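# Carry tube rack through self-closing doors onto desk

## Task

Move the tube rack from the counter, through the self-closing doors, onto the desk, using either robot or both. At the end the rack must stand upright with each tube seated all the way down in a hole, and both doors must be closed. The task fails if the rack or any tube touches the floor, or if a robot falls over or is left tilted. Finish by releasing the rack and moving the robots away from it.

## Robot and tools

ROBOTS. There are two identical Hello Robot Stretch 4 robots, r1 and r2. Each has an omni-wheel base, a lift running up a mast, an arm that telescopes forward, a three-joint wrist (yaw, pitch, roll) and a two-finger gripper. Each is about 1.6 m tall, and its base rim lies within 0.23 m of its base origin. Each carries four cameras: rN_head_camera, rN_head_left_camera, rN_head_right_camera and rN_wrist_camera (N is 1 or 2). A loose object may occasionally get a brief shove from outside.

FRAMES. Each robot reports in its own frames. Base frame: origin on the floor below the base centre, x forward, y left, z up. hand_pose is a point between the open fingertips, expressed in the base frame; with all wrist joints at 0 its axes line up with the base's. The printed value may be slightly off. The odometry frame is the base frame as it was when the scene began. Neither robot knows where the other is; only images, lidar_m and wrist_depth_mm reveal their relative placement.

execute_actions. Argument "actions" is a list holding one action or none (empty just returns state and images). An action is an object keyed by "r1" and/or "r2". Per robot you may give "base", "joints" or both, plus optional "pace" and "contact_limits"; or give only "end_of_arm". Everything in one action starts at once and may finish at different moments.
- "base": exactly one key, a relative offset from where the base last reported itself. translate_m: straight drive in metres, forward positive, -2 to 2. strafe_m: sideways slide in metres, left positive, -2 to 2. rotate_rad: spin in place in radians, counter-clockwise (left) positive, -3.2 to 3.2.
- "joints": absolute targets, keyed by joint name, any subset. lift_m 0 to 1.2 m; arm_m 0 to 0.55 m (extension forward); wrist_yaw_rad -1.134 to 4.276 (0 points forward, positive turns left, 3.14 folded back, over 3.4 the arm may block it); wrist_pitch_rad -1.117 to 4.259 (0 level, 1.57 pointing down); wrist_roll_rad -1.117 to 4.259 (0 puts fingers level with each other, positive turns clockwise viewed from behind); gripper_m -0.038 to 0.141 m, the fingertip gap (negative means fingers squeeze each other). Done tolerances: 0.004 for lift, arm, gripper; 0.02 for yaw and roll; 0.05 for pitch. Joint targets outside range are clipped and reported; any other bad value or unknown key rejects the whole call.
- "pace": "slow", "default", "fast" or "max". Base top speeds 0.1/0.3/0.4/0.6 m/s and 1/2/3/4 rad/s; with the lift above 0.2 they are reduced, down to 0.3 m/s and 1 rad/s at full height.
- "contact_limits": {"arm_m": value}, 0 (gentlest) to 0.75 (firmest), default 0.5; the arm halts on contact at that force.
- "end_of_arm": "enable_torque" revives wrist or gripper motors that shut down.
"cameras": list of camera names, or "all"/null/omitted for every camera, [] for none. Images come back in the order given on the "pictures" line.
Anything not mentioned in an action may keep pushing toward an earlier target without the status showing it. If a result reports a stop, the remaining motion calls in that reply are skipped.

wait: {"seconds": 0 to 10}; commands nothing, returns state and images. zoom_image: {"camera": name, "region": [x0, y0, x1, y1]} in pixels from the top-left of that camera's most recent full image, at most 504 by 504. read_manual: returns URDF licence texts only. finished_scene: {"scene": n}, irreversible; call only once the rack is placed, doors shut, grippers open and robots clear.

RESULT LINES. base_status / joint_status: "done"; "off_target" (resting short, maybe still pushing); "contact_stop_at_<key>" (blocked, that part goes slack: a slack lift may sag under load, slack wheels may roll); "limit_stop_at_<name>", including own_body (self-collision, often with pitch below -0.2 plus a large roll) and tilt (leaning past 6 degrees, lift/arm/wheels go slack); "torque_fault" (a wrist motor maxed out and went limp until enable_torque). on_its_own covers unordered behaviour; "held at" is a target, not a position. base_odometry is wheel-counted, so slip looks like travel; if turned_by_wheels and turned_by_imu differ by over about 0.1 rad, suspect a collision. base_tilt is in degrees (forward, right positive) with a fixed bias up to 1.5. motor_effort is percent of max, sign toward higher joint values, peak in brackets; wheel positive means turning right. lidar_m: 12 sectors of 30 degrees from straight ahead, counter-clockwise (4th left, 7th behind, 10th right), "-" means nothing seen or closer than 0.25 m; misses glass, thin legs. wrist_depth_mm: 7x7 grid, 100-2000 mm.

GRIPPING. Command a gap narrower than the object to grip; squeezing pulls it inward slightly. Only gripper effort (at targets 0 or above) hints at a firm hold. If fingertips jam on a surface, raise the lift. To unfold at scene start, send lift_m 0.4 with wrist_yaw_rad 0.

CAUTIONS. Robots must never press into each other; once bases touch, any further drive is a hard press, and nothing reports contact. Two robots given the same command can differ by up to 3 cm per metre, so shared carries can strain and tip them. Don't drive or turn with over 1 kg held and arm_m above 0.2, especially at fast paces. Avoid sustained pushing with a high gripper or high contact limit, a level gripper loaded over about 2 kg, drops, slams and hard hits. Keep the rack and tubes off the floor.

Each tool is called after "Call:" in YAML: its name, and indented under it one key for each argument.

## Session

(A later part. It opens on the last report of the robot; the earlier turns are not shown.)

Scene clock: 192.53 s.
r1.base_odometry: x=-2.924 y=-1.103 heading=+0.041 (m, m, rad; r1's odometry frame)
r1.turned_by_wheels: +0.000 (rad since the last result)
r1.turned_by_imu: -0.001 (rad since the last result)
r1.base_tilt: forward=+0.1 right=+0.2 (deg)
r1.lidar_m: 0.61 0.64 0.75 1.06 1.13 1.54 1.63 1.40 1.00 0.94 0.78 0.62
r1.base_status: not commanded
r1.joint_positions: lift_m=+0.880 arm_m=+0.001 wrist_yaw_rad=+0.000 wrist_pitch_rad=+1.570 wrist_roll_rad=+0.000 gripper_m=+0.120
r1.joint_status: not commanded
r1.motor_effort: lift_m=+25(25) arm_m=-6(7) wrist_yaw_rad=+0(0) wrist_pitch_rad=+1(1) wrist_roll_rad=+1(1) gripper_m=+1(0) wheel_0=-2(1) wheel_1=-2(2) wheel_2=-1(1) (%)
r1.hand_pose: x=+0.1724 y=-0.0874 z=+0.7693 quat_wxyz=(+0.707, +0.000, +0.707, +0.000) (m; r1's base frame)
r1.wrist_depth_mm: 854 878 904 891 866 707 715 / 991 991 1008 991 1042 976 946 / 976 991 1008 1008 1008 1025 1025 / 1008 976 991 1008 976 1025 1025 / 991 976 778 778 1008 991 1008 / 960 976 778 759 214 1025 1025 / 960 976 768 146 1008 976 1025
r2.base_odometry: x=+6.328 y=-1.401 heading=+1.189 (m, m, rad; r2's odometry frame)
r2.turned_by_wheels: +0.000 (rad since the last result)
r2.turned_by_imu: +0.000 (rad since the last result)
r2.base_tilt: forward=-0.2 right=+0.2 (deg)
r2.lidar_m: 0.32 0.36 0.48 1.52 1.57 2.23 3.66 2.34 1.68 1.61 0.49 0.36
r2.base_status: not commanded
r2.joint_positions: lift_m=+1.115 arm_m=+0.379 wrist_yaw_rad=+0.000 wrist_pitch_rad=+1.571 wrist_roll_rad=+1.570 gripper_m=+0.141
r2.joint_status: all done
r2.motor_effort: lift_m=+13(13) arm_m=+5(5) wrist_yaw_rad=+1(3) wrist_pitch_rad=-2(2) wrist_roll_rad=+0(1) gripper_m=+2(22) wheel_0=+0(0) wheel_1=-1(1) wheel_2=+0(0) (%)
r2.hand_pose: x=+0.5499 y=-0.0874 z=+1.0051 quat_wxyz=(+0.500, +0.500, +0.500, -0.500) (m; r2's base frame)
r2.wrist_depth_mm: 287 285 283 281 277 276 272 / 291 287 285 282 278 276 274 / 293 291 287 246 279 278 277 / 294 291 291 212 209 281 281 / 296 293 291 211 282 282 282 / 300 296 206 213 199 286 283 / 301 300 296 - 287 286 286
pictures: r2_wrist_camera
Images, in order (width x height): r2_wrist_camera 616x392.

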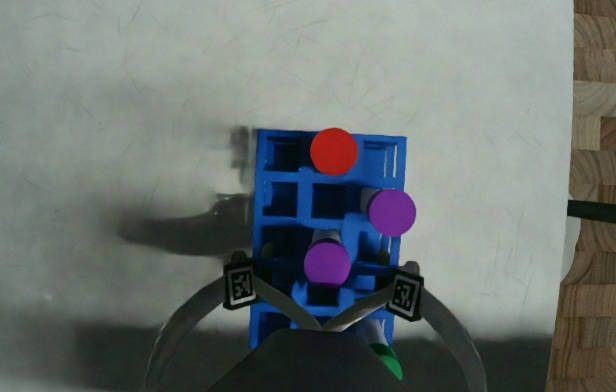

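Call:
execute_actions:
  actions:
    - {"r2":{"joints":{"lift_m":1.123},"pace":"slow"}}
  cameras: ["r2_wrist_camera"]

Scene clock: 193.67 s.
r1.base_odometry: x=-2.924 y=-1.103 heading=+0.041 (m, m, rad; r1's odometry frame)
r1.turned_by_wheels: +0.000 (rad since the last result)
r1.turned_by_imu: +0.000 (rad since the last result)
r1.base_tilt: forward=+0.1 right=+0.2 (deg)
r1.lidar_m: 0.61 0.65 0.77 1.08 1.14 1.55 1.63 1.38 1.01 0.95 0.77 0.62
r1.base_status: not commanded
r1.joint_positions: lift_m=+0.880 arm_m=+0.001 wrist_yaw_rad=+0.000 wrist_pitch_rad=+1.570 wrist_roll_rad=+0.000 gripper_m=+0.120
r1.joint_status: not commanded
r1.motor_effort: lift_m=+25(25) arm_m=-7(7) wrist_yaw_rad=+1(0) wrist_pitch_rad=+0(0) wrist_roll_rad=+0(0) gripper_m=-1(0) wheel_0=-2(2) wheel_1=-2(2) wheel_2=-1(1) (%)
r1.hand_pose: x=+0.1724 y=-0.0874 z=+0.7693 quat_wxyz=(+0.707, +0.000, +0.707, +0.000) (m; r1's base frame)
r1.wrist_depth_mm: 854 866 904 904 866 715 715 / 991 991 991 1008 1008 976 946 / 976 991 991 1008 1008 1025 1008 / 976 991 991 1008 1008 1008 1025 / 991 976 768 768 1008 1042 991 / 976 976 778 778 215 1008 1008 / 976 946 768 146 991 991 1008
r2.base_odometry: x=+6.328 y=-1.401 heading=+1.189 (m, m, rad; r2's odometry frame)
r2.turned_by_wheels: +0.000 (rad since the last result)
r2.turned_by_imu: +0.000 (rad since the last result)
r2.base_tilt: forward=-0.1 right=+0.2 (deg)
r2.lidar_m: 0.34 0.35 0.50 1.50 1.57 2.25 3.68 2.36 1.68 1.62 0.50 0.35
r2.base_status: not commanded
r2.joint_positions: lift_m=+1.123 arm_m=+0.379 wrist_yaw_rad=+0.000 wrist_pitch_rad=+1.570 wrist_roll_rad=+1.570 gripper_m=+0.141
r2.joint_status: all done
r2.motor_effort: lift_m=+23(23) arm_m=+4(5) wrist_yaw_rad=-1(4) wrist_pitch_rad=+2(7) wrist_roll_rad=+0(0) gripper_m=+1(1) wheel_0=+0(0) wheel_1=+0(1) wheel_2=-1(1) (%)
r2.hand_pose: x=+0.5503 y=-0.0874 z=+1.0123 quat_wxyz=(+0.500, +0.500, +0.500, -0.500) (m; r2's base frame)
r2.wrist_depth_mm: 291 289 286 285 281 278 278 / 293 290 287 285 283 281 278 / 294 293 290 287 285 283 282 / 297 294 216 214 287 285 285 / 300 298 216 216 290 287 1008 / 303 301 218 217 291 287 750 / 304 301 300 - 294 291 1205
pictures: r2_wrist_camera
Images, in order (width x height): r2_wrist_camera 616x392.

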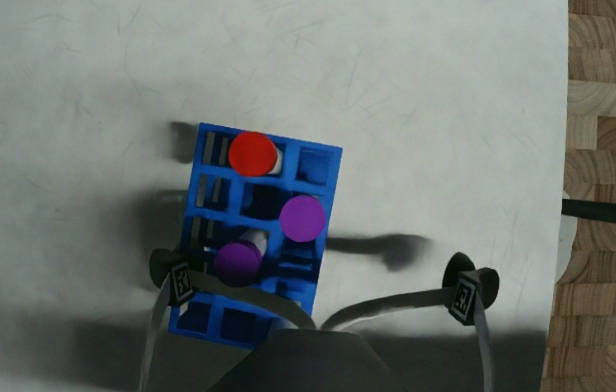

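Call:
execute_actions:
  actions:
    - {"r2":{"joints":{"arm_m":0.41},"pace":"slow"}}
  cameras: ["r2_wrist_camera"]

Scene clock: 195.23 s.
r1.base_odometry: x=-2.924 y=-1.103 heading=+0.041 (m, m, rad; r1's odometry frame)
r1.turned_by_wheels: +0.000 (rad since the last result)
r1.turned_by_imu: +0.000 (rad since the last result)
r1.base_tilt: forward=-0.1 right=+0.4 (deg)
r1.lidar_m: 0.60 0.66 0.77 1.08 1.11 1.55 1.64 1.37 1.01 0.93 0.78 0.65
r1.base_status: not commanded
r1.joint_positions: lift_m=+0.880 arm_m=+0.001 wrist_yaw_rad=+0.000 wrist_pitch_rad=+1.570 wrist_roll_rad=+0.000 gripper_m=+0.120
r1.joint_status: not commanded
r1.motor_effort: lift_m=+25(25) arm_m=-7(7) wrist_yaw_rad=+1(0) wrist_pitch_rad=+1(0) wrist_roll_rad=+1(0) gripper_m=+1(0) wheel_0=-1(2) wheel_1=-2(2) wheel_2=-1(1) (%)
r1.hand_pose: x=+0.1724 y=-0.0874 z=+0.7693 quat_wxyz=(+0.707, +0.000, +0.707, +0.000) (m; r1's base frame)
r1.wrist_depth_mm: 866 878 891 878 866 715 715 / 976 1008 1008 1008 1008 960 931 / 991 976 1008 991 1025 1008 1025 / 991 976 991 991 1025 1025 1025 / 960 976 768 778 991 1008 1025 / 976 976 768 778 215 991 1008 / 976 960 759 146 1025 1008 991
r2.base_odometry: x=+6.328 y=-1.401 heading=+1.189 (m, m, rad; r2's odometry frame)
r2.turned_by_wheels: +0.000 (rad since the last result)
r2.turned_by_imu: +0.000 (rad since the last result)
r2.base_tilt: forward=-0.1 right=+0.2 (deg)
r2.lidar_m: 0.35 0.36 0.47 1.51 1.58 2.23 3.68 2.35 1.71 1.61 0.48 0.35
r2.base_status: not commanded
r2.joint_positions: lift_m=+1.123 arm_m=+0.409 wrist_yaw_rad=+0.000 wrist_pitch_rad=+1.570 wrist_roll_rad=+1.570 gripper_m=+0.141
r2.joint_status: all done
r2.motor_effort: lift_m=+23(23) arm_m=+5(6) wrist_yaw_rad=+1(1) wrist_pitch_rad=+1(2) wrist_roll_rad=-1(1) gripper_m=+0(1) wheel_0=+0(0) wheel_1=+0(1) wheel_2=-1(1) (%)
r2.hand_pose: x=+0.5802 y=-0.0874 z=+1.0123 quat_wxyz=(+0.500, +0.500, +0.500, -0.500) (m; r2's base frame)
r2.wrist_depth_mm: 290 287 286 285 282 279 277 / 293 290 289 285 285 281 279 / 294 293 289 285 286 282 281 / 297 296 216 215 287 286 283 / 300 297 204 216 290 286 285 / 303 298 219 218 291 287 286 / 304 303 300 - 294 293 289
pictures: r2_wrist_camera
Images, in order (width x height): r2_wrist_camera 616x392.

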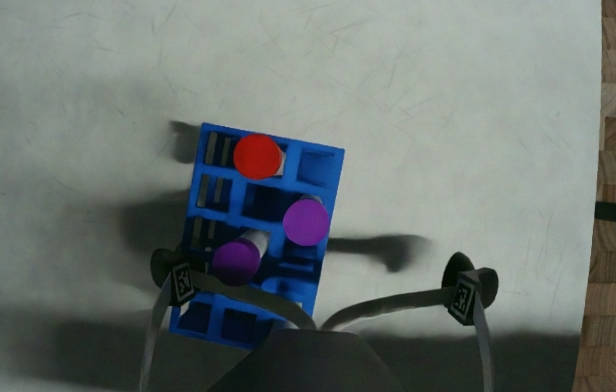

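Call:
zoom_image:
  camera: "r2_wrist_camera"
  region: [130, 200, 350, 392]

Call:
execute_actions:
  actions: []
  cameras: ["r2_head_right_camera"]

Call:
zoom_image:
  camera: "r2_head_right_camera"
  region: [160, 260, 290, 400]

Region (130, 200, 350, 392) of r2_wrist_camera's 616x392 image, scaled by 2.291; it fills the top 440 rows of this view, and the rest is white.

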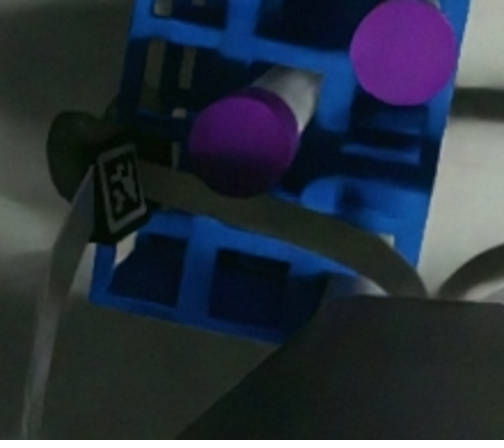

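Scene clock: 195.60 s.
r1.base_odometry: x=-2.924 y=-1.103 heading=+0.041 (m, m, rad; r1's odometry frame)
r1.turned_by_wheels: +0.000 (rad since the last result)
r1.turned_by_imu: +0.000 (rad since the last result)
r1.base_tilt: forward=+0.0 right=+0.2 (deg)
r1.lidar_m: 0.60 0.64 0.74 1.07 1.14 1.56 1.63 1.41 0.99 0.94 0.78 0.65
r1.base_status: not commanded
r1.joint_positions: lift_m=+0.880 arm_m=+0.001 wrist_yaw_rad=+0.000 wrist_pitch_rad=+1.570 wrist_roll_rad=+0.000 gripper_m=+0.120
r1.joint_status: not commanded
r1.motor_effort: lift_m=+25(25) arm_m=-7(7) wrist_yaw_rad=+0(0) wrist_pitch_rad=+0(0) wrist_roll_rad=+1(0) gripper_m=-1(0) wheel_0=-2(2) wheel_1=-2(2) wheel_2=-1(1) (%)
r1.hand_pose: x=+0.1724 y=-0.0874 z=+0.7693 quat_wxyz=(+0.707, +0.000, +0.707, +0.000) (m; r1's base frame)
r1.wrist_depth_mm: 854 891 891 917 866 715 707 / 976 1008 991 1008 1025 960 946 / 991 991 991 991 1008 1025 1025 / 991 991 991 976 1025 1025 1042 / 991 991 778 788 1008 1008 1025 / 976 991 768 778 215 1025 1008 / 960 976 768 146 991 1008 1008
r2.base_odometry: x=+6.328 y=-1.401 heading=+1.189 (m, m, rad; r2's odometry frame)
r2.turned_by_wheels: +0.000 (rad since the last result)
r2.turned_by_imu: +0.000 (rad since the last result)
r2.base_tilt: forward=-0.2 right=+0.1 (deg)
r2.lidar_m: 0.33 0.34 0.49 1.51 1.55 2.22 3.69 2.35 1.68 1.62 0.49 0.33
r2.base_status: not commanded
r2.joint_positions: lift_m=+1.123 arm_m=+0.409 wrist_yaw_rad=+0.000 wrist_pitch_rad=+1.570 wrist_roll_rad=+1.570 gripper_m=+0.141
r2.joint_status: all done
r2.motor_effort: lift_m=+23(23) arm_m=+5(6) wrist_yaw_rad=+0(1) wrist_pitch_rad=+2(2) wrist_roll_rad=+0(1) gripper_m=+0(1) wheel_0=+0(0) wheel_1=-1(1) wheel_2=-1(1) (%)
r2.hand_pose: x=+0.5802 y=-0.0874 z=+1.0123 quat_wxyz=(+0.500, +0.500, +0.500, -0.500) (m; r2's base frame)
r2.wrist_depth_mm: 290 287 285 282 281 278 277 / 293 290 287 286 283 281 279 / 294 291 289 286 286 283 281 / 298 296 216 213 287 285 285 / 300 296 204 216 291 287 285 / 303 300 219 218 291 287 289 / 304 301 300 - 294 291 290
pictures: r2_head_right_camera
Images, in order (width x height): r2_head_right_camera 420x672.

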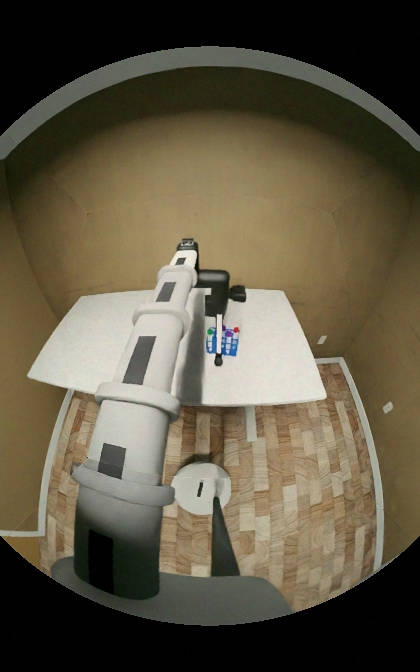

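Region (160, 260, 290, 400) of r2_head_right_camera's 420x672 image, scaled by 3.600, with more detail than that image has; it fills the left 468 columns of this view, and the rest is white.

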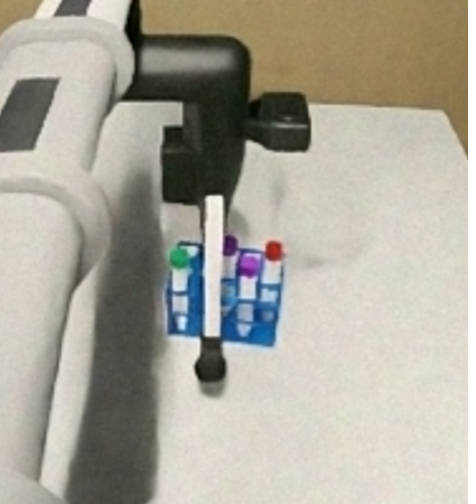

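Call:
execute_actions:
  actions:
    - {"r2":{"base":{"strafe_m":0.012},"pace":"slow"}}
  cameras: ["r2_wrist_camera"]

Scene clock: 196.87 s.
r1.base_odometry: x=-2.924 y=-1.103 heading=+0.041 (m, m, rad; r1's odometry frame)
r1.turned_by_wheels: +0.000 (rad since the last result)
r1.turned_by_imu: +0.000 (rad since the last result)
r1.base_tilt: forward=+0.1 right=+0.1 (deg)
r1.lidar_m: 0.59 0.64 0.75 1.07 1.13 1.57 1.63 1.40 1.00 0.95 0.80 0.65
r1.base_status: not commanded
r1.joint_positions: lift_m=+0.880 arm_m=+0.001 wrist_yaw_rad=+0.000 wrist_pitch_rad=+1.570 wrist_roll_rad=+0.000 gripper_m=+0.120
r1.joint_status: not commanded
r1.motor_effort: lift_m=+25(25) arm_m=-7(7) wrist_yaw_rad=+1(0) wrist_pitch_rad=+0(1) wrist_roll_rad=+0(0) gripper_m=-1(0) wheel_0=-2(2) wheel_1=-2(2) wheel_2=-1(1) (%)
r1.hand_pose: x=+0.1724 y=-0.0874 z=+0.7693 quat_wxyz=(+0.707, +0.000, +0.707, +0.000) (m; r1's base frame)
r1.wrist_depth_mm: 854 891 891 904 866 715 699 / 991 1008 1025 991 1008 946 946 / 976 1008 991 991 1008 1008 1025 / 991 1008 991 1008 1025 1025 1025 / 991 960 768 778 991 1008 1008 / 991 991 768 768 215 991 1008 / 976 976 778 146 1008 1008 991
r2.base_odometry: x=+6.317 y=-1.397 heading=+1.189 (m, m, rad; r2's odometry frame)
r2.turned_by_wheels: +0.000 (rad since the last result)
r2.turned_by_imu: +0.000 (rad since the last result)
r2.base_tilt: forward=-0.1 right=+0.2 (deg)
r2.lidar_m: 0.34 0.35 0.49 1.49 1.55 2.21 3.66 2.37 1.70 1.63 0.49 0.36
r2.base_status: done
r2.joint_positions: lift_m=+1.123 arm_m=+0.409 wrist_yaw_rad=+0.000 wrist_pitch_rad=+1.570 wrist_roll_rad=+1.570 gripper_m=+0.141
r2.joint_status: not commanded
r2.motor_effort: lift_m=+22(23) arm_m=+5(5) wrist_yaw_rad=+0(1) wrist_pitch_rad=+1(1) wrist_roll_rad=-1(1) gripper_m=-1(1) wheel_0=-1(6) wheel_1=-1(5) wheel_2=+0(6) (%)
r2.hand_pose: x=+0.5803 y=-0.0874 z=+1.0123 quat_wxyz=(+0.500, +0.500, +0.500, -0.500) (m; r2's base frame)
r2.wrist_depth_mm: 290 287 286 285 279 277 278 / 293 290 287 286 283 282 278 / 293 293 214 286 285 282 279 / 298 294 216 213 286 285 285 / 300 297 201 287 290 286 287 / 303 300 220 218 293 287 287 / 306 301 300 - 294 290 290
pictures: r2_wrist_camera
Images, in order (width x height): r2_wrist_camera 616x392.

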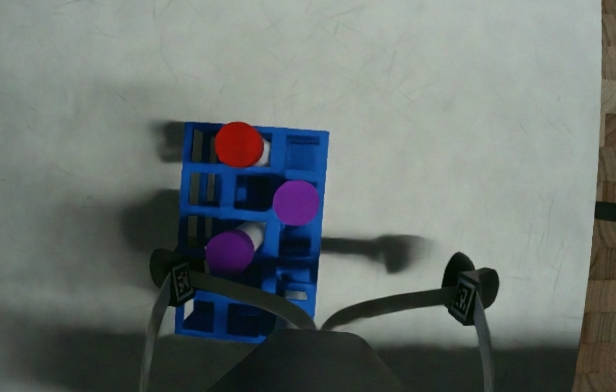

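Call:
execute_actions:
  actions:
    - {"r2":{"joints":{"arm_m":0.435,"lift_m":1.115},"pace":"slow"}}
  cameras: ["r2_wrist_camera"]

Scene clock: 198.43 s.
r1.base_odometry: x=-2.924 y=-1.103 heading=+0.041 (m, m, rad; r1's odometry frame)
r1.turned_by_wheels: +0.000 (rad since the last result)
r1.turned_by_imu: +0.000 (rad since the last result)
r1.base_tilt: forward=+0.1 right=+0.2 (deg)
r1.lidar_m: 0.61 0.63 0.77 1.08 1.12 1.56 1.63 1.41 1.00 0.93 0.78 0.64
r1.base_status: not commanded
r1.joint_positions: lift_m=+0.880 arm_m=+0.001 wrist_yaw_rad=+0.000 wrist_pitch_rad=+1.570 wrist_roll_rad=+0.000 gripper_m=+0.120
r1.joint_status: not commanded
r1.motor_effort: lift_m=+25(25) arm_m=-6(7) wrist_yaw_rad=+1(1) wrist_pitch_rad=+0(1) wrist_roll_rad=+0(0) gripper_m=-1(1) wheel_0=-1(1) wheel_1=-2(2) wheel_2=-1(1) (%)
r1.hand_pose: x=+0.1724 y=-0.0874 z=+0.7693 quat_wxyz=(+0.707, +0.000, +0.707, +0.000) (m; r1's base frame)
r1.wrist_depth_mm: 854 891 891 917 878 723 707 / 1008 1008 1008 1008 1025 960 931 / 991 1008 1008 1008 1008 1025 1042 / 991 991 1008 991 1008 1025 1008 / 991 991 768 778 1025 1008 1008 / 976 976 759 778 215 1008 1008 / 960 960 768 146 991 991 991
r2.base_odometry: x=+6.317 y=-1.397 heading=+1.189 (m, m, rad; r2's odometry frame)
r2.turned_by_wheels: +0.000 (rad since the last result)
r2.turned_by_imu: +0.000 (rad since the last result)
r2.base_tilt: forward=-0.1 right=+0.2 (deg)
r2.lidar_m: 0.33 0.37 0.49 1.50 1.56 2.20 3.66 2.35 1.72 1.62 0.49 0.35
r2.base_status: not commanded
r2.joint_positions: lift_m=+1.115 arm_m=+0.434 wrist_yaw_rad=+0.000 wrist_pitch_rad=+1.570 wrist_roll_rad=+1.570 gripper_m=+0.141
r2.joint_status: all done
r2.motor_effort: lift_m=+13(22) arm_m=+5(7) wrist_yaw_rad=+2(1) wrist_pitch_rad=+1(2) wrist_roll_rad=+0(1) gripper_m=+3(1) wheel_0=-1(1) wheel_1=+0(1) wheel_2=+0(0) (%)
r2.hand_pose: x=+0.6052 y=-0.0874 z=+1.0052 quat_wxyz=(+0.500, +0.500, +0.500, -0.500) (m; r2's base frame)
r2.wrist_depth_mm: 283 281 278 277 274 270 268 / 285 282 281 278 277 273 272 / 287 287 283 205 278 274 273 / 290 287 281 207 281 277 276 / 293 290 228 208 282 281 278 / 296 290 215 210 283 279 281 / 298 296 293 - 287 285 283
pictures: r2_wrist_camera
Images, in order (width x height): r2_wrist_camera 616x392.

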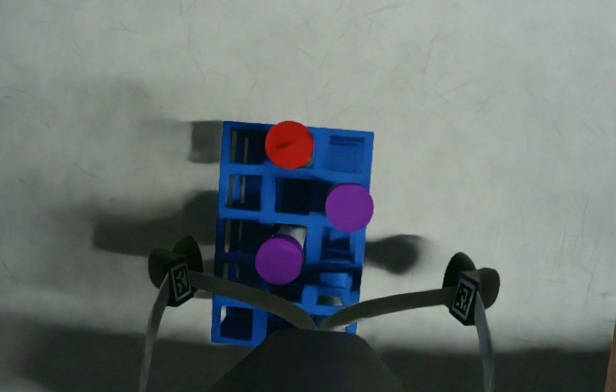

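Call:
execute_actions:
  actions:
    - {"r2":{"base":{"strafe_m":0.006},"joints":{"arm_m":0.452},"pace":"slow"}}
  cameras: ["r2_wrist_camera"]

Scene clock: 199.77 s.
r1.base_odometry: x=-2.924 y=-1.103 heading=+0.041 (m, m, rad; r1's odometry frame)
r1.turned_by_wheels: +0.000 (rad since the last result)
r1.turned_by_imu: +0.000 (rad since the last result)
r1.base_tilt: forward=+0.2 right=+0.1 (deg)
r1.lidar_m: 0.60 0.64 0.76 1.06 1.14 1.59 1.63 1.41 1.01 0.94 0.79 0.64
r1.base_status: not commanded
r1.joint_positions: lift_m=+0.880 arm_m=+0.001 wrist_yaw_rad=+0.000 wrist_pitch_rad=+1.570 wrist_roll_rad=+0.000 gripper_m=+0.120
r1.joint_status: not commanded
r1.motor_effort: lift_m=+25(25) arm_m=-7(7) wrist_yaw_rad=+0(0) wrist_pitch_rad=+1(1) wrist_roll_rad=+1(1) gripper_m=+2(2) wheel_0=-1(2) wheel_1=-2(2) wheel_2=-1(1) (%)
r1.hand_pose: x=+0.1724 y=-0.0874 z=+0.7693 quat_wxyz=(+0.707, +0.000, +0.707, +0.000) (m; r1's base frame)
r1.wrist_depth_mm: 854 878 891 904 878 723 699 / 991 976 991 1008 1008 991 931 / 976 991 1008 1025 1025 1025 1008 / 1008 991 991 991 1008 1008 1008 / 960 976 778 778 991 1025 1008 / 960 960 759 788 216 976 991 / 976 960 768 145 1008 1008 991
r2.base_odometry: x=+6.312 y=-1.394 heading=+1.189 (m, m, rad; r2's odometry frame)
r2.turned_by_wheels: +0.000 (rad since the last result)
r2.turned_by_imu: +0.000 (rad since the last result)
r2.base_tilt: forward=-0.1 right=+0.1 (deg)
r2.lidar_m: 0.34 0.36 0.49 1.49 1.56 2.22 3.67 2.38 1.70 1.60 0.49 0.35
r2.base_status: done
r2.joint_positions: lift_m=+1.115 arm_m=+0.451 wrist_yaw_rad=+0.000 wrist_pitch_rad=+1.570 wrist_roll_rad=+1.570 gripper_m=+0.141
r2.joint_status: all done
r2.motor_effort: lift_m=+12(13) arm_m=+5(3) wrist_yaw_rad=+0(1) wrist_pitch_rad=+1(2) wrist_roll_rad=+0(1) gripper_m=+1(1) wheel_0=-3(8) wheel_1=+2(4) wheel_2=+0(0) (%)
r2.hand_pose: x=+0.6222 y=-0.0874 z=+1.0052 quat_wxyz=(+0.500, +0.500, +0.500, -0.500) (m; r2's base frame)
r2.wrist_depth_mm: 283 282 279 276 276 271 270 / 286 285 281 278 276 272 271 / 287 285 282 205 276 276 274 / 291 289 283 243 207 278 276 / 293 289 286 208 281 279 279 / 296 291 290 209 209 281 281 / 297 294 293 - 286 285 281
pictures: r2_wrist_camera
Images, in order (width x height): r2_wrist_camera 616x392.

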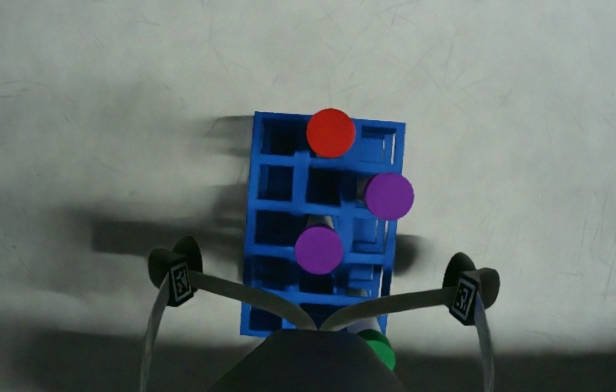

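Call:
execute_actions:
  actions:
    - {"r2":{"joints":{"lift_m":1.197},"pace":"slow"}}
  cameras: ["r2_wrist_camera"]

Call:
execute_actions:
  actions:
    - {"r2":{"base":{"strafe_m":0.11}}}
  cameras: ["r2_wrist_camera"]

Scene clock: 201.70 s.
r1.base_odometry: x=-2.924 y=-1.103 heading=+0.041 (m, m, rad; r1's odometry frame)
r1.turned_by_wheels: +0.000 (rad since the last result)
r1.turned_by_imu: -0.001 (rad since the last result)
r1.base_tilt: forward=+0.2 right=+0.4 (deg)
r1.lidar_m: 0.61 0.65 0.76 1.07 1.13 1.56 1.64 1.42 1.00 0.95 0.80 0.63
r1.base_status: not commanded
r1.joint_positions: lift_m=+0.880 arm_m=+0.001 wrist_yaw_rad=+0.000 wrist_pitch_rad=+1.570 wrist_roll_rad=+0.000 gripper_m=+0.120
r1.joint_status: not commanded
r1.motor_effort: lift_m=+25(25) arm_m=-7(7) wrist_yaw_rad=+1(1) wrist_pitch_rad=+0(0) wrist_roll_rad=+1(1) gripper_m=+1(0) wheel_0=-1(2) wheel_1=-2(2) wheel_2=-1(1) (%)
r1.hand_pose: x=+0.1724 y=-0.0874 z=+0.7693 quat_wxyz=(+0.707, +0.000, +0.707, +0.000) (m; r1's base frame)
r1.wrist_depth_mm: 854 866 891 917 854 707 707 / 976 1008 991 1008 991 960 946 / 976 1008 1008 991 1008 1025 1008 / 976 976 991 1008 1025 1025 1025 / 946 976 768 778 1008 1025 1008 / 976 991 768 768 216 991 1008 / 960 991 759 146 991 1025 1025
r2.base_odometry: x=+6.312 y=-1.394 heading=+1.189 (m, m, rad; r2's odometry frame)
r2.turned_by_wheels: +0.000 (rad since the last result)
r2.turned_by_imu: +0.000 (rad since the last result)
r2.base_tilt: forward=-0.1 right=+0.2 (deg)
r2.lidar_m: 0.33 0.35 0.48 1.49 1.54 2.19 3.68 2.38 1.71 1.63 0.50 0.35
r2.base_status: not commanded
r2.joint_positions: lift_m=+1.197 arm_m=+0.451 wrist_yaw_rad=+0.000 wrist_pitch_rad=+1.570 wrist_roll_rad=+1.570 gripper_m=+0.141
r2.joint_status: all done
r2.motor_effort: lift_m=+23(24) arm_m=+5(5) wrist_yaw_rad=+0(0) wrist_pitch_rad=+1(2) wrist_roll_rad=+0(1) gripper_m=+2(1) wheel_0=-3(3) wheel_1=+2(2) wheel_2=+0(0) (%)
r2.hand_pose: x=+0.6223 y=-0.0874 z=+1.0863 quat_wxyz=(+0.500, +0.500, +0.500, -0.500) (m; r2's base frame)
r2.wrist_depth_mm: 366 362 359 355 351 347 345 / 366 364 362 355 353 353 349 / 370 368 364 362 359 353 353 / 373 370 366 290 359 357 355 / 377 373 368 291 362 359 357 / 379 377 373 293 364 362 359 / 379 379 375 - 368 366 364
pictures: r2_wrist_camera
Images, in order (width x height): r2_wrist_camera 616x392.

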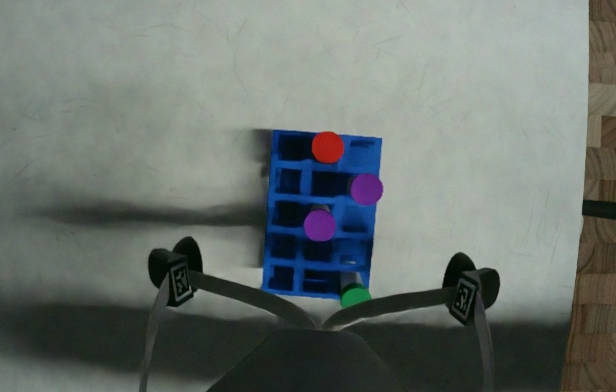

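Scene clock: 203.23 s.
r1.base_odometry: x=-2.924 y=-1.103 heading=+0.041 (m, m, rad; r1's odometry frame)
r1.turned_by_wheels: +0.000 (rad since the last result)
r1.turned_by_imu: +0.000 (rad since the last result)
r1.base_tilt: forward=+0.1 right=+0.3 (deg)
r1.lidar_m: 0.60 0.63 0.77 1.08 1.12 1.56 1.65 1.40 0.97 0.93 0.78 0.65
r1.base_status: not commanded
r1.joint_positions: lift_m=+0.880 arm_m=+0.001 wrist_yaw_rad=+0.000 wrist_pitch_rad=+1.570 wrist_roll_rad=+0.000 gripper_m=+0.120
r1.joint_status: not commanded
r1.motor_effort: lift_m=+25(25) arm_m=-7(7) wrist_yaw_rad=+1(0) wrist_pitch_rad=+0(0) wrist_roll_rad=+0(1) gripper_m=+3(2) wheel_0=-2(2) wheel_1=-2(2) wheel_2=-1(1) (%)
r1.hand_pose: x=+0.1724 y=-0.0874 z=+0.7693 quat_wxyz=(+0.707, +0.000, +0.707, +0.000) (m; r1's base frame)
r1.wrist_depth_mm: 854 878 891 917 866 715 715 / 991 991 1025 1025 1008 960 946 / 976 991 991 1008 991 991 1008 / 976 991 991 991 1008 1008 991 / 960 976 778 788 1008 1025 1008 / 960 960 768 788 216 1008 1008 / 976 976 768 146 1008 1008 1008
r2.base_odometry: x=+6.209 y=-1.353 heading=+1.189 (m, m, rad; r2's odometry frame)
r2.turned_by_wheels: +0.000 (rad since the last result)
r2.turned_by_imu: +0.000 (rad since the last result)
r2.base_tilt: forward=-0.2 right=+0.2 (deg)
r2.lidar_m: 0.34 0.36 0.49 1.37 1.43 2.04 3.70 2.55 1.81 1.74 0.51 0.36
r2.base_status: done
r2.joint_positions: lift_m=+1.197 arm_m=+0.451 wrist_yaw_rad=+0.000 wrist_pitch_rad=+1.570 wrist_roll_rad=+1.570 gripper_m=+0.141
r2.joint_status: not commanded
r2.motor_effort: lift_m=+23(23) arm_m=+5(5) wrist_yaw_rad=+0(1) wrist_pitch_rad=+1(1) wrist_roll_rad=+0(0) gripper_m=+2(0) wheel_0=+2(8) wheel_1=+0(8) wheel_2=-1(1) (%)
r2.hand_pose: x=+0.6223 y=-0.0874 z=+1.0863 quat_wxyz=(+0.500, +0.500, +0.500, -0.500) (m; r2's base frame)
r2.wrist_depth_mm: 364 362 359 283 349 349 347 / 368 362 362 285 353 351 347 / 370 366 364 286 359 353 353 / 373 370 368 364 362 357 353 / 377 373 368 364 364 359 357 / 379 377 373 368 366 359 362 / 379 379 377 - 366 366 366
pictures: r2_wrist_camera
Images, in order (width x height): r2_wrist_camera 616x392.

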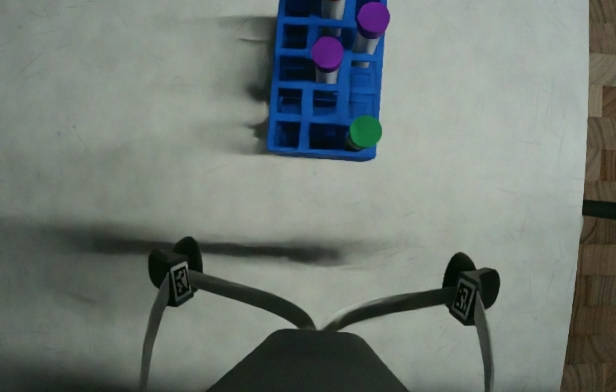

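Call:
execute_actions:
  actions:
    - {"r2":{"base":{"translate_m":-0.3},"joints":{"arm_m":0.0},"pace":"fast"}}
  cameras: []

Call:
execute_actions:
  actions:
    - {"r2":{"base":{"strafe_m":-0.12},"joints":{"lift_m":0.84,"wrist_pitch_rad":0,"wrist_roll_rad":0},"pace":"fast"}}
  cameras: ["r2_wrist_camera"]

Scene clock: 207.73 s.
r1.base_odometry: x=-2.924 y=-1.103 heading=+0.041 (m, m, rad; r1's odometry frame)
r1.turned_by_wheels: +0.000 (rad since the last result)
r1.turned_by_imu: -0.001 (rad since the last result)
r1.base_tilt: forward=+0.2 right=+0.3 (deg)
r1.lidar_m: 0.60 0.63 0.77 1.08 1.13 1.57 1.64 1.41 1.02 0.94 0.79 0.64
r1.base_status: not commanded
r1.joint_positions: lift_m=+0.880 arm_m=+0.001 wrist_yaw_rad=+0.000 wrist_pitch_rad=+1.570 wrist_roll_rad=+0.000 gripper_m=+0.120
r1.joint_status: not commanded
r1.motor_effort: lift_m=+25(25) arm_m=-7(7) wrist_yaw_rad=+0(1) wrist_pitch_rad=+1(1) wrist_roll_rad=+0(1) gripper_m=+0(0) wheel_0=-1(2) wheel_1=-2(2) wheel_2=-1(1) (%)
r1.hand_pose: x=+0.1724 y=-0.0874 z=+0.7693 quat_wxyz=(+0.707, +0.000, +0.707, +0.000) (m; r1's base frame)
r1.wrist_depth_mm: 866 878 891 891 866 715 715 / 976 1008 1008 1008 1008 976 931 / 976 991 991 1008 991 1025 1025 / 960 976 991 1008 1008 1042 1025 / 976 976 768 788 991 1025 1008 / 991 976 768 788 215 1008 1008 / 991 991 759 146 976 976 1008
r2.base_odometry: x=+6.098 y=-1.632 heading=+1.188 (m, m, rad; r2's odometry frame)
r2.turned_by_wheels: +0.000 (rad since the last result)
r2.turned_by_imu: +0.000 (rad since the last result)
r2.base_tilt: forward=-0.1 right=+0.2 (deg)
r2.lidar_m: 0.63 0.68 0.93 1.37 1.44 2.03 3.35 2.54 1.83 1.74 1.82 0.68
r2.base_status: done
r2.joint_positions: lift_m=+1.197 arm_m=+0.002 wrist_yaw_rad=+0.000 wrist_pitch_rad=+1.570 wrist_roll_rad=+1.570 gripper_m=+0.141
r2.joint_status: all done
joint sent to its limit — the command would take r2.arm_m past its lower limit, so that joint was sent only as far as its limit.
r2.motor_effort: lift_m=+22(23) arm_m=-5(5) wrist_yaw_rad=+1(0) wrist_pitch_rad=+0(0) wrist_roll_rad=+0(1) gripper_m=-1(1) wheel_0=-2(3) wheel_1=-1(6) wheel_2=-2(12) (%)
r2.hand_pose: x=+0.1729 y=-0.0874 z=+1.0863 quat_wxyz=(+0.500, +0.500, +0.500, -0.500) (m; r2's base frame)
r2.wrist_depth_mm: 1308 1308 1308 1255 1255 1255 1255 / 1336 1308 1281 1281 1281 1255 1255 / 1336 1336 1308 1281 1281 1255 1255 / 1308 1308 1336 1308 1098 1255 1255 / 1397 1308 1336 1308 1098 1281 1308 / 1366 1366 1336 1308 1281 1281 1281 / 1366 1366 1366 - 1336 1308 1308
pictures: none
No camera images: the call's "cameras" was empty. Leave "cameras" out to get every camera's image.

Scene clock: 209.70 s.
r1.base_odometry: x=-2.924 y=-1.103 heading=+0.041 (m, m, rad; r1's odometry frame)
r1.turned_by_wheels: +0.000 (rad since the last result)
r1.turned_by_imu: -0.001 (rad since the last result)
r1.base_tilt: forward=+0.0 right=+0.2 (deg)
r1.lidar_m: 0.60 0.64 0.78 1.08 1.13 1.55 1.62 1.40 0.99 0.95 0.80 0.64
r1.base_status: not commanded
r1.joint_positions: lift_m=+0.880 arm_m=+0.001 wrist_yaw_rad=+0.000 wrist_pitch_rad=+1.570 wrist_roll_rad=+0.000 gripper_m=+0.120
r1.joint_status: not commanded
r1.motor_effort: lift_m=+25(25) arm_m=-7(7) wrist_yaw_rad=+0(0) wrist_pitch_rad=+1(0) wrist_roll_rad=+0(1) gripper_m=-1(2) wheel_0=-2(2) wheel_1=-2(2) wheel_2=-1(1) (%)
r1.hand_pose: x=+0.1724 y=-0.0874 z=+0.7693 quat_wxyz=(+0.707, +0.000, +0.707, +0.000) (m; r1's base frame)
r1.wrist_depth_mm: 842 878 891 904 866 723 707 / 976 991 1008 1008 1025 976 931 / 976 991 991 1008 1008 1025 1042 / 976 991 1008 1008 991 1008 1042 / 976 976 768 768 1008 1008 1008 / 976 960 778 778 215 1008 1008 / 960 976 768 146 991 991 1008
r2.base_odometry: x=+6.209 y=-1.677 heading=+1.188 (m, m, rad; r2's odometry frame)
r2.turned_by_wheels: +0.000 (rad since the last result)
r2.turned_by_imu: +0.000 (rad since the last result)
r2.base_tilt: forward=-0.2 right=+0.2 (deg)
r2.lidar_m: 0.62 0.66 0.94 1.48 1.56 2.22 3.34 2.35 1.70 1.61 1.69 0.69
r2.base_status: done
r2.joint_positions: lift_m=+0.840 arm_m=+0.002 wrist_yaw_rad=+0.000 wrist_pitch_rad=+0.003 wrist_roll_rad=+0.000 gripper_m=+0.141
r2.joint_status: all done
r2.motor_effort: lift_m=+13(22) arm_m=-5(5) wrist_yaw_rad=+2(3) wrist_pitch_rad=-7(11) wrist_roll_rad=+0(6) gripper_m=+2(1) wheel_0=+0(11) wheel_1=+0(8) wheel_2=+0(3) (%)
r2.hand_pose: x=+0.4612 y=-0.0874 z=+1.0178 quat_wxyz=(+1.000, +0.000, +0.001, +0.000) (m; r2's base frame)
r2.wrist_depth_mm: 1205 1205 1205 1182 1182 1182 1138 / 1205 1229 1205 1182 1182 1182 1182 / 1205 1229 1229 1205 1205 1205 1182 / 1098 1229 1229 723 1229 1205 1205 / 469 488 488 574 603 640 1205 / 1255 1255 1229 430 424 424 445 / 1308 1255 1281 - 1281 1255 1255
pictures: r2_wrist_camera
Images, in order (width x height): r2_wrist_camera 616x392.

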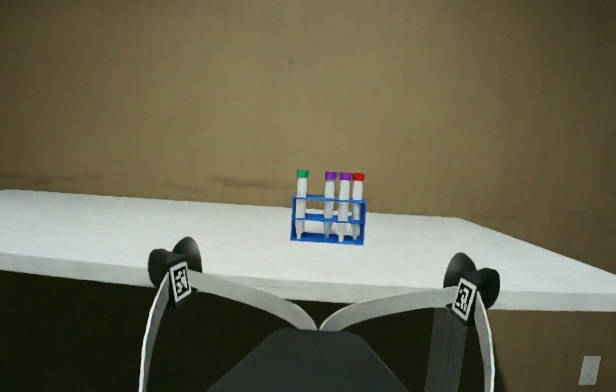

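Call:
zoom_image:
  camera: "r2_wrist_camera"
  region: [280, 160, 380, 255]

Region (280, 160, 380, 255) of r2_wrist_camera's 616x392 image, scaled by 5.040; it fills the top 479 rows of this view, and the rest is white.

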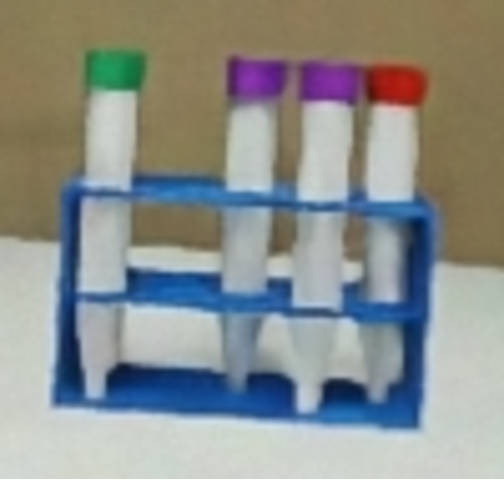

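Call:
finished_scene:
  scene: 2

The scene is finished: the task was done.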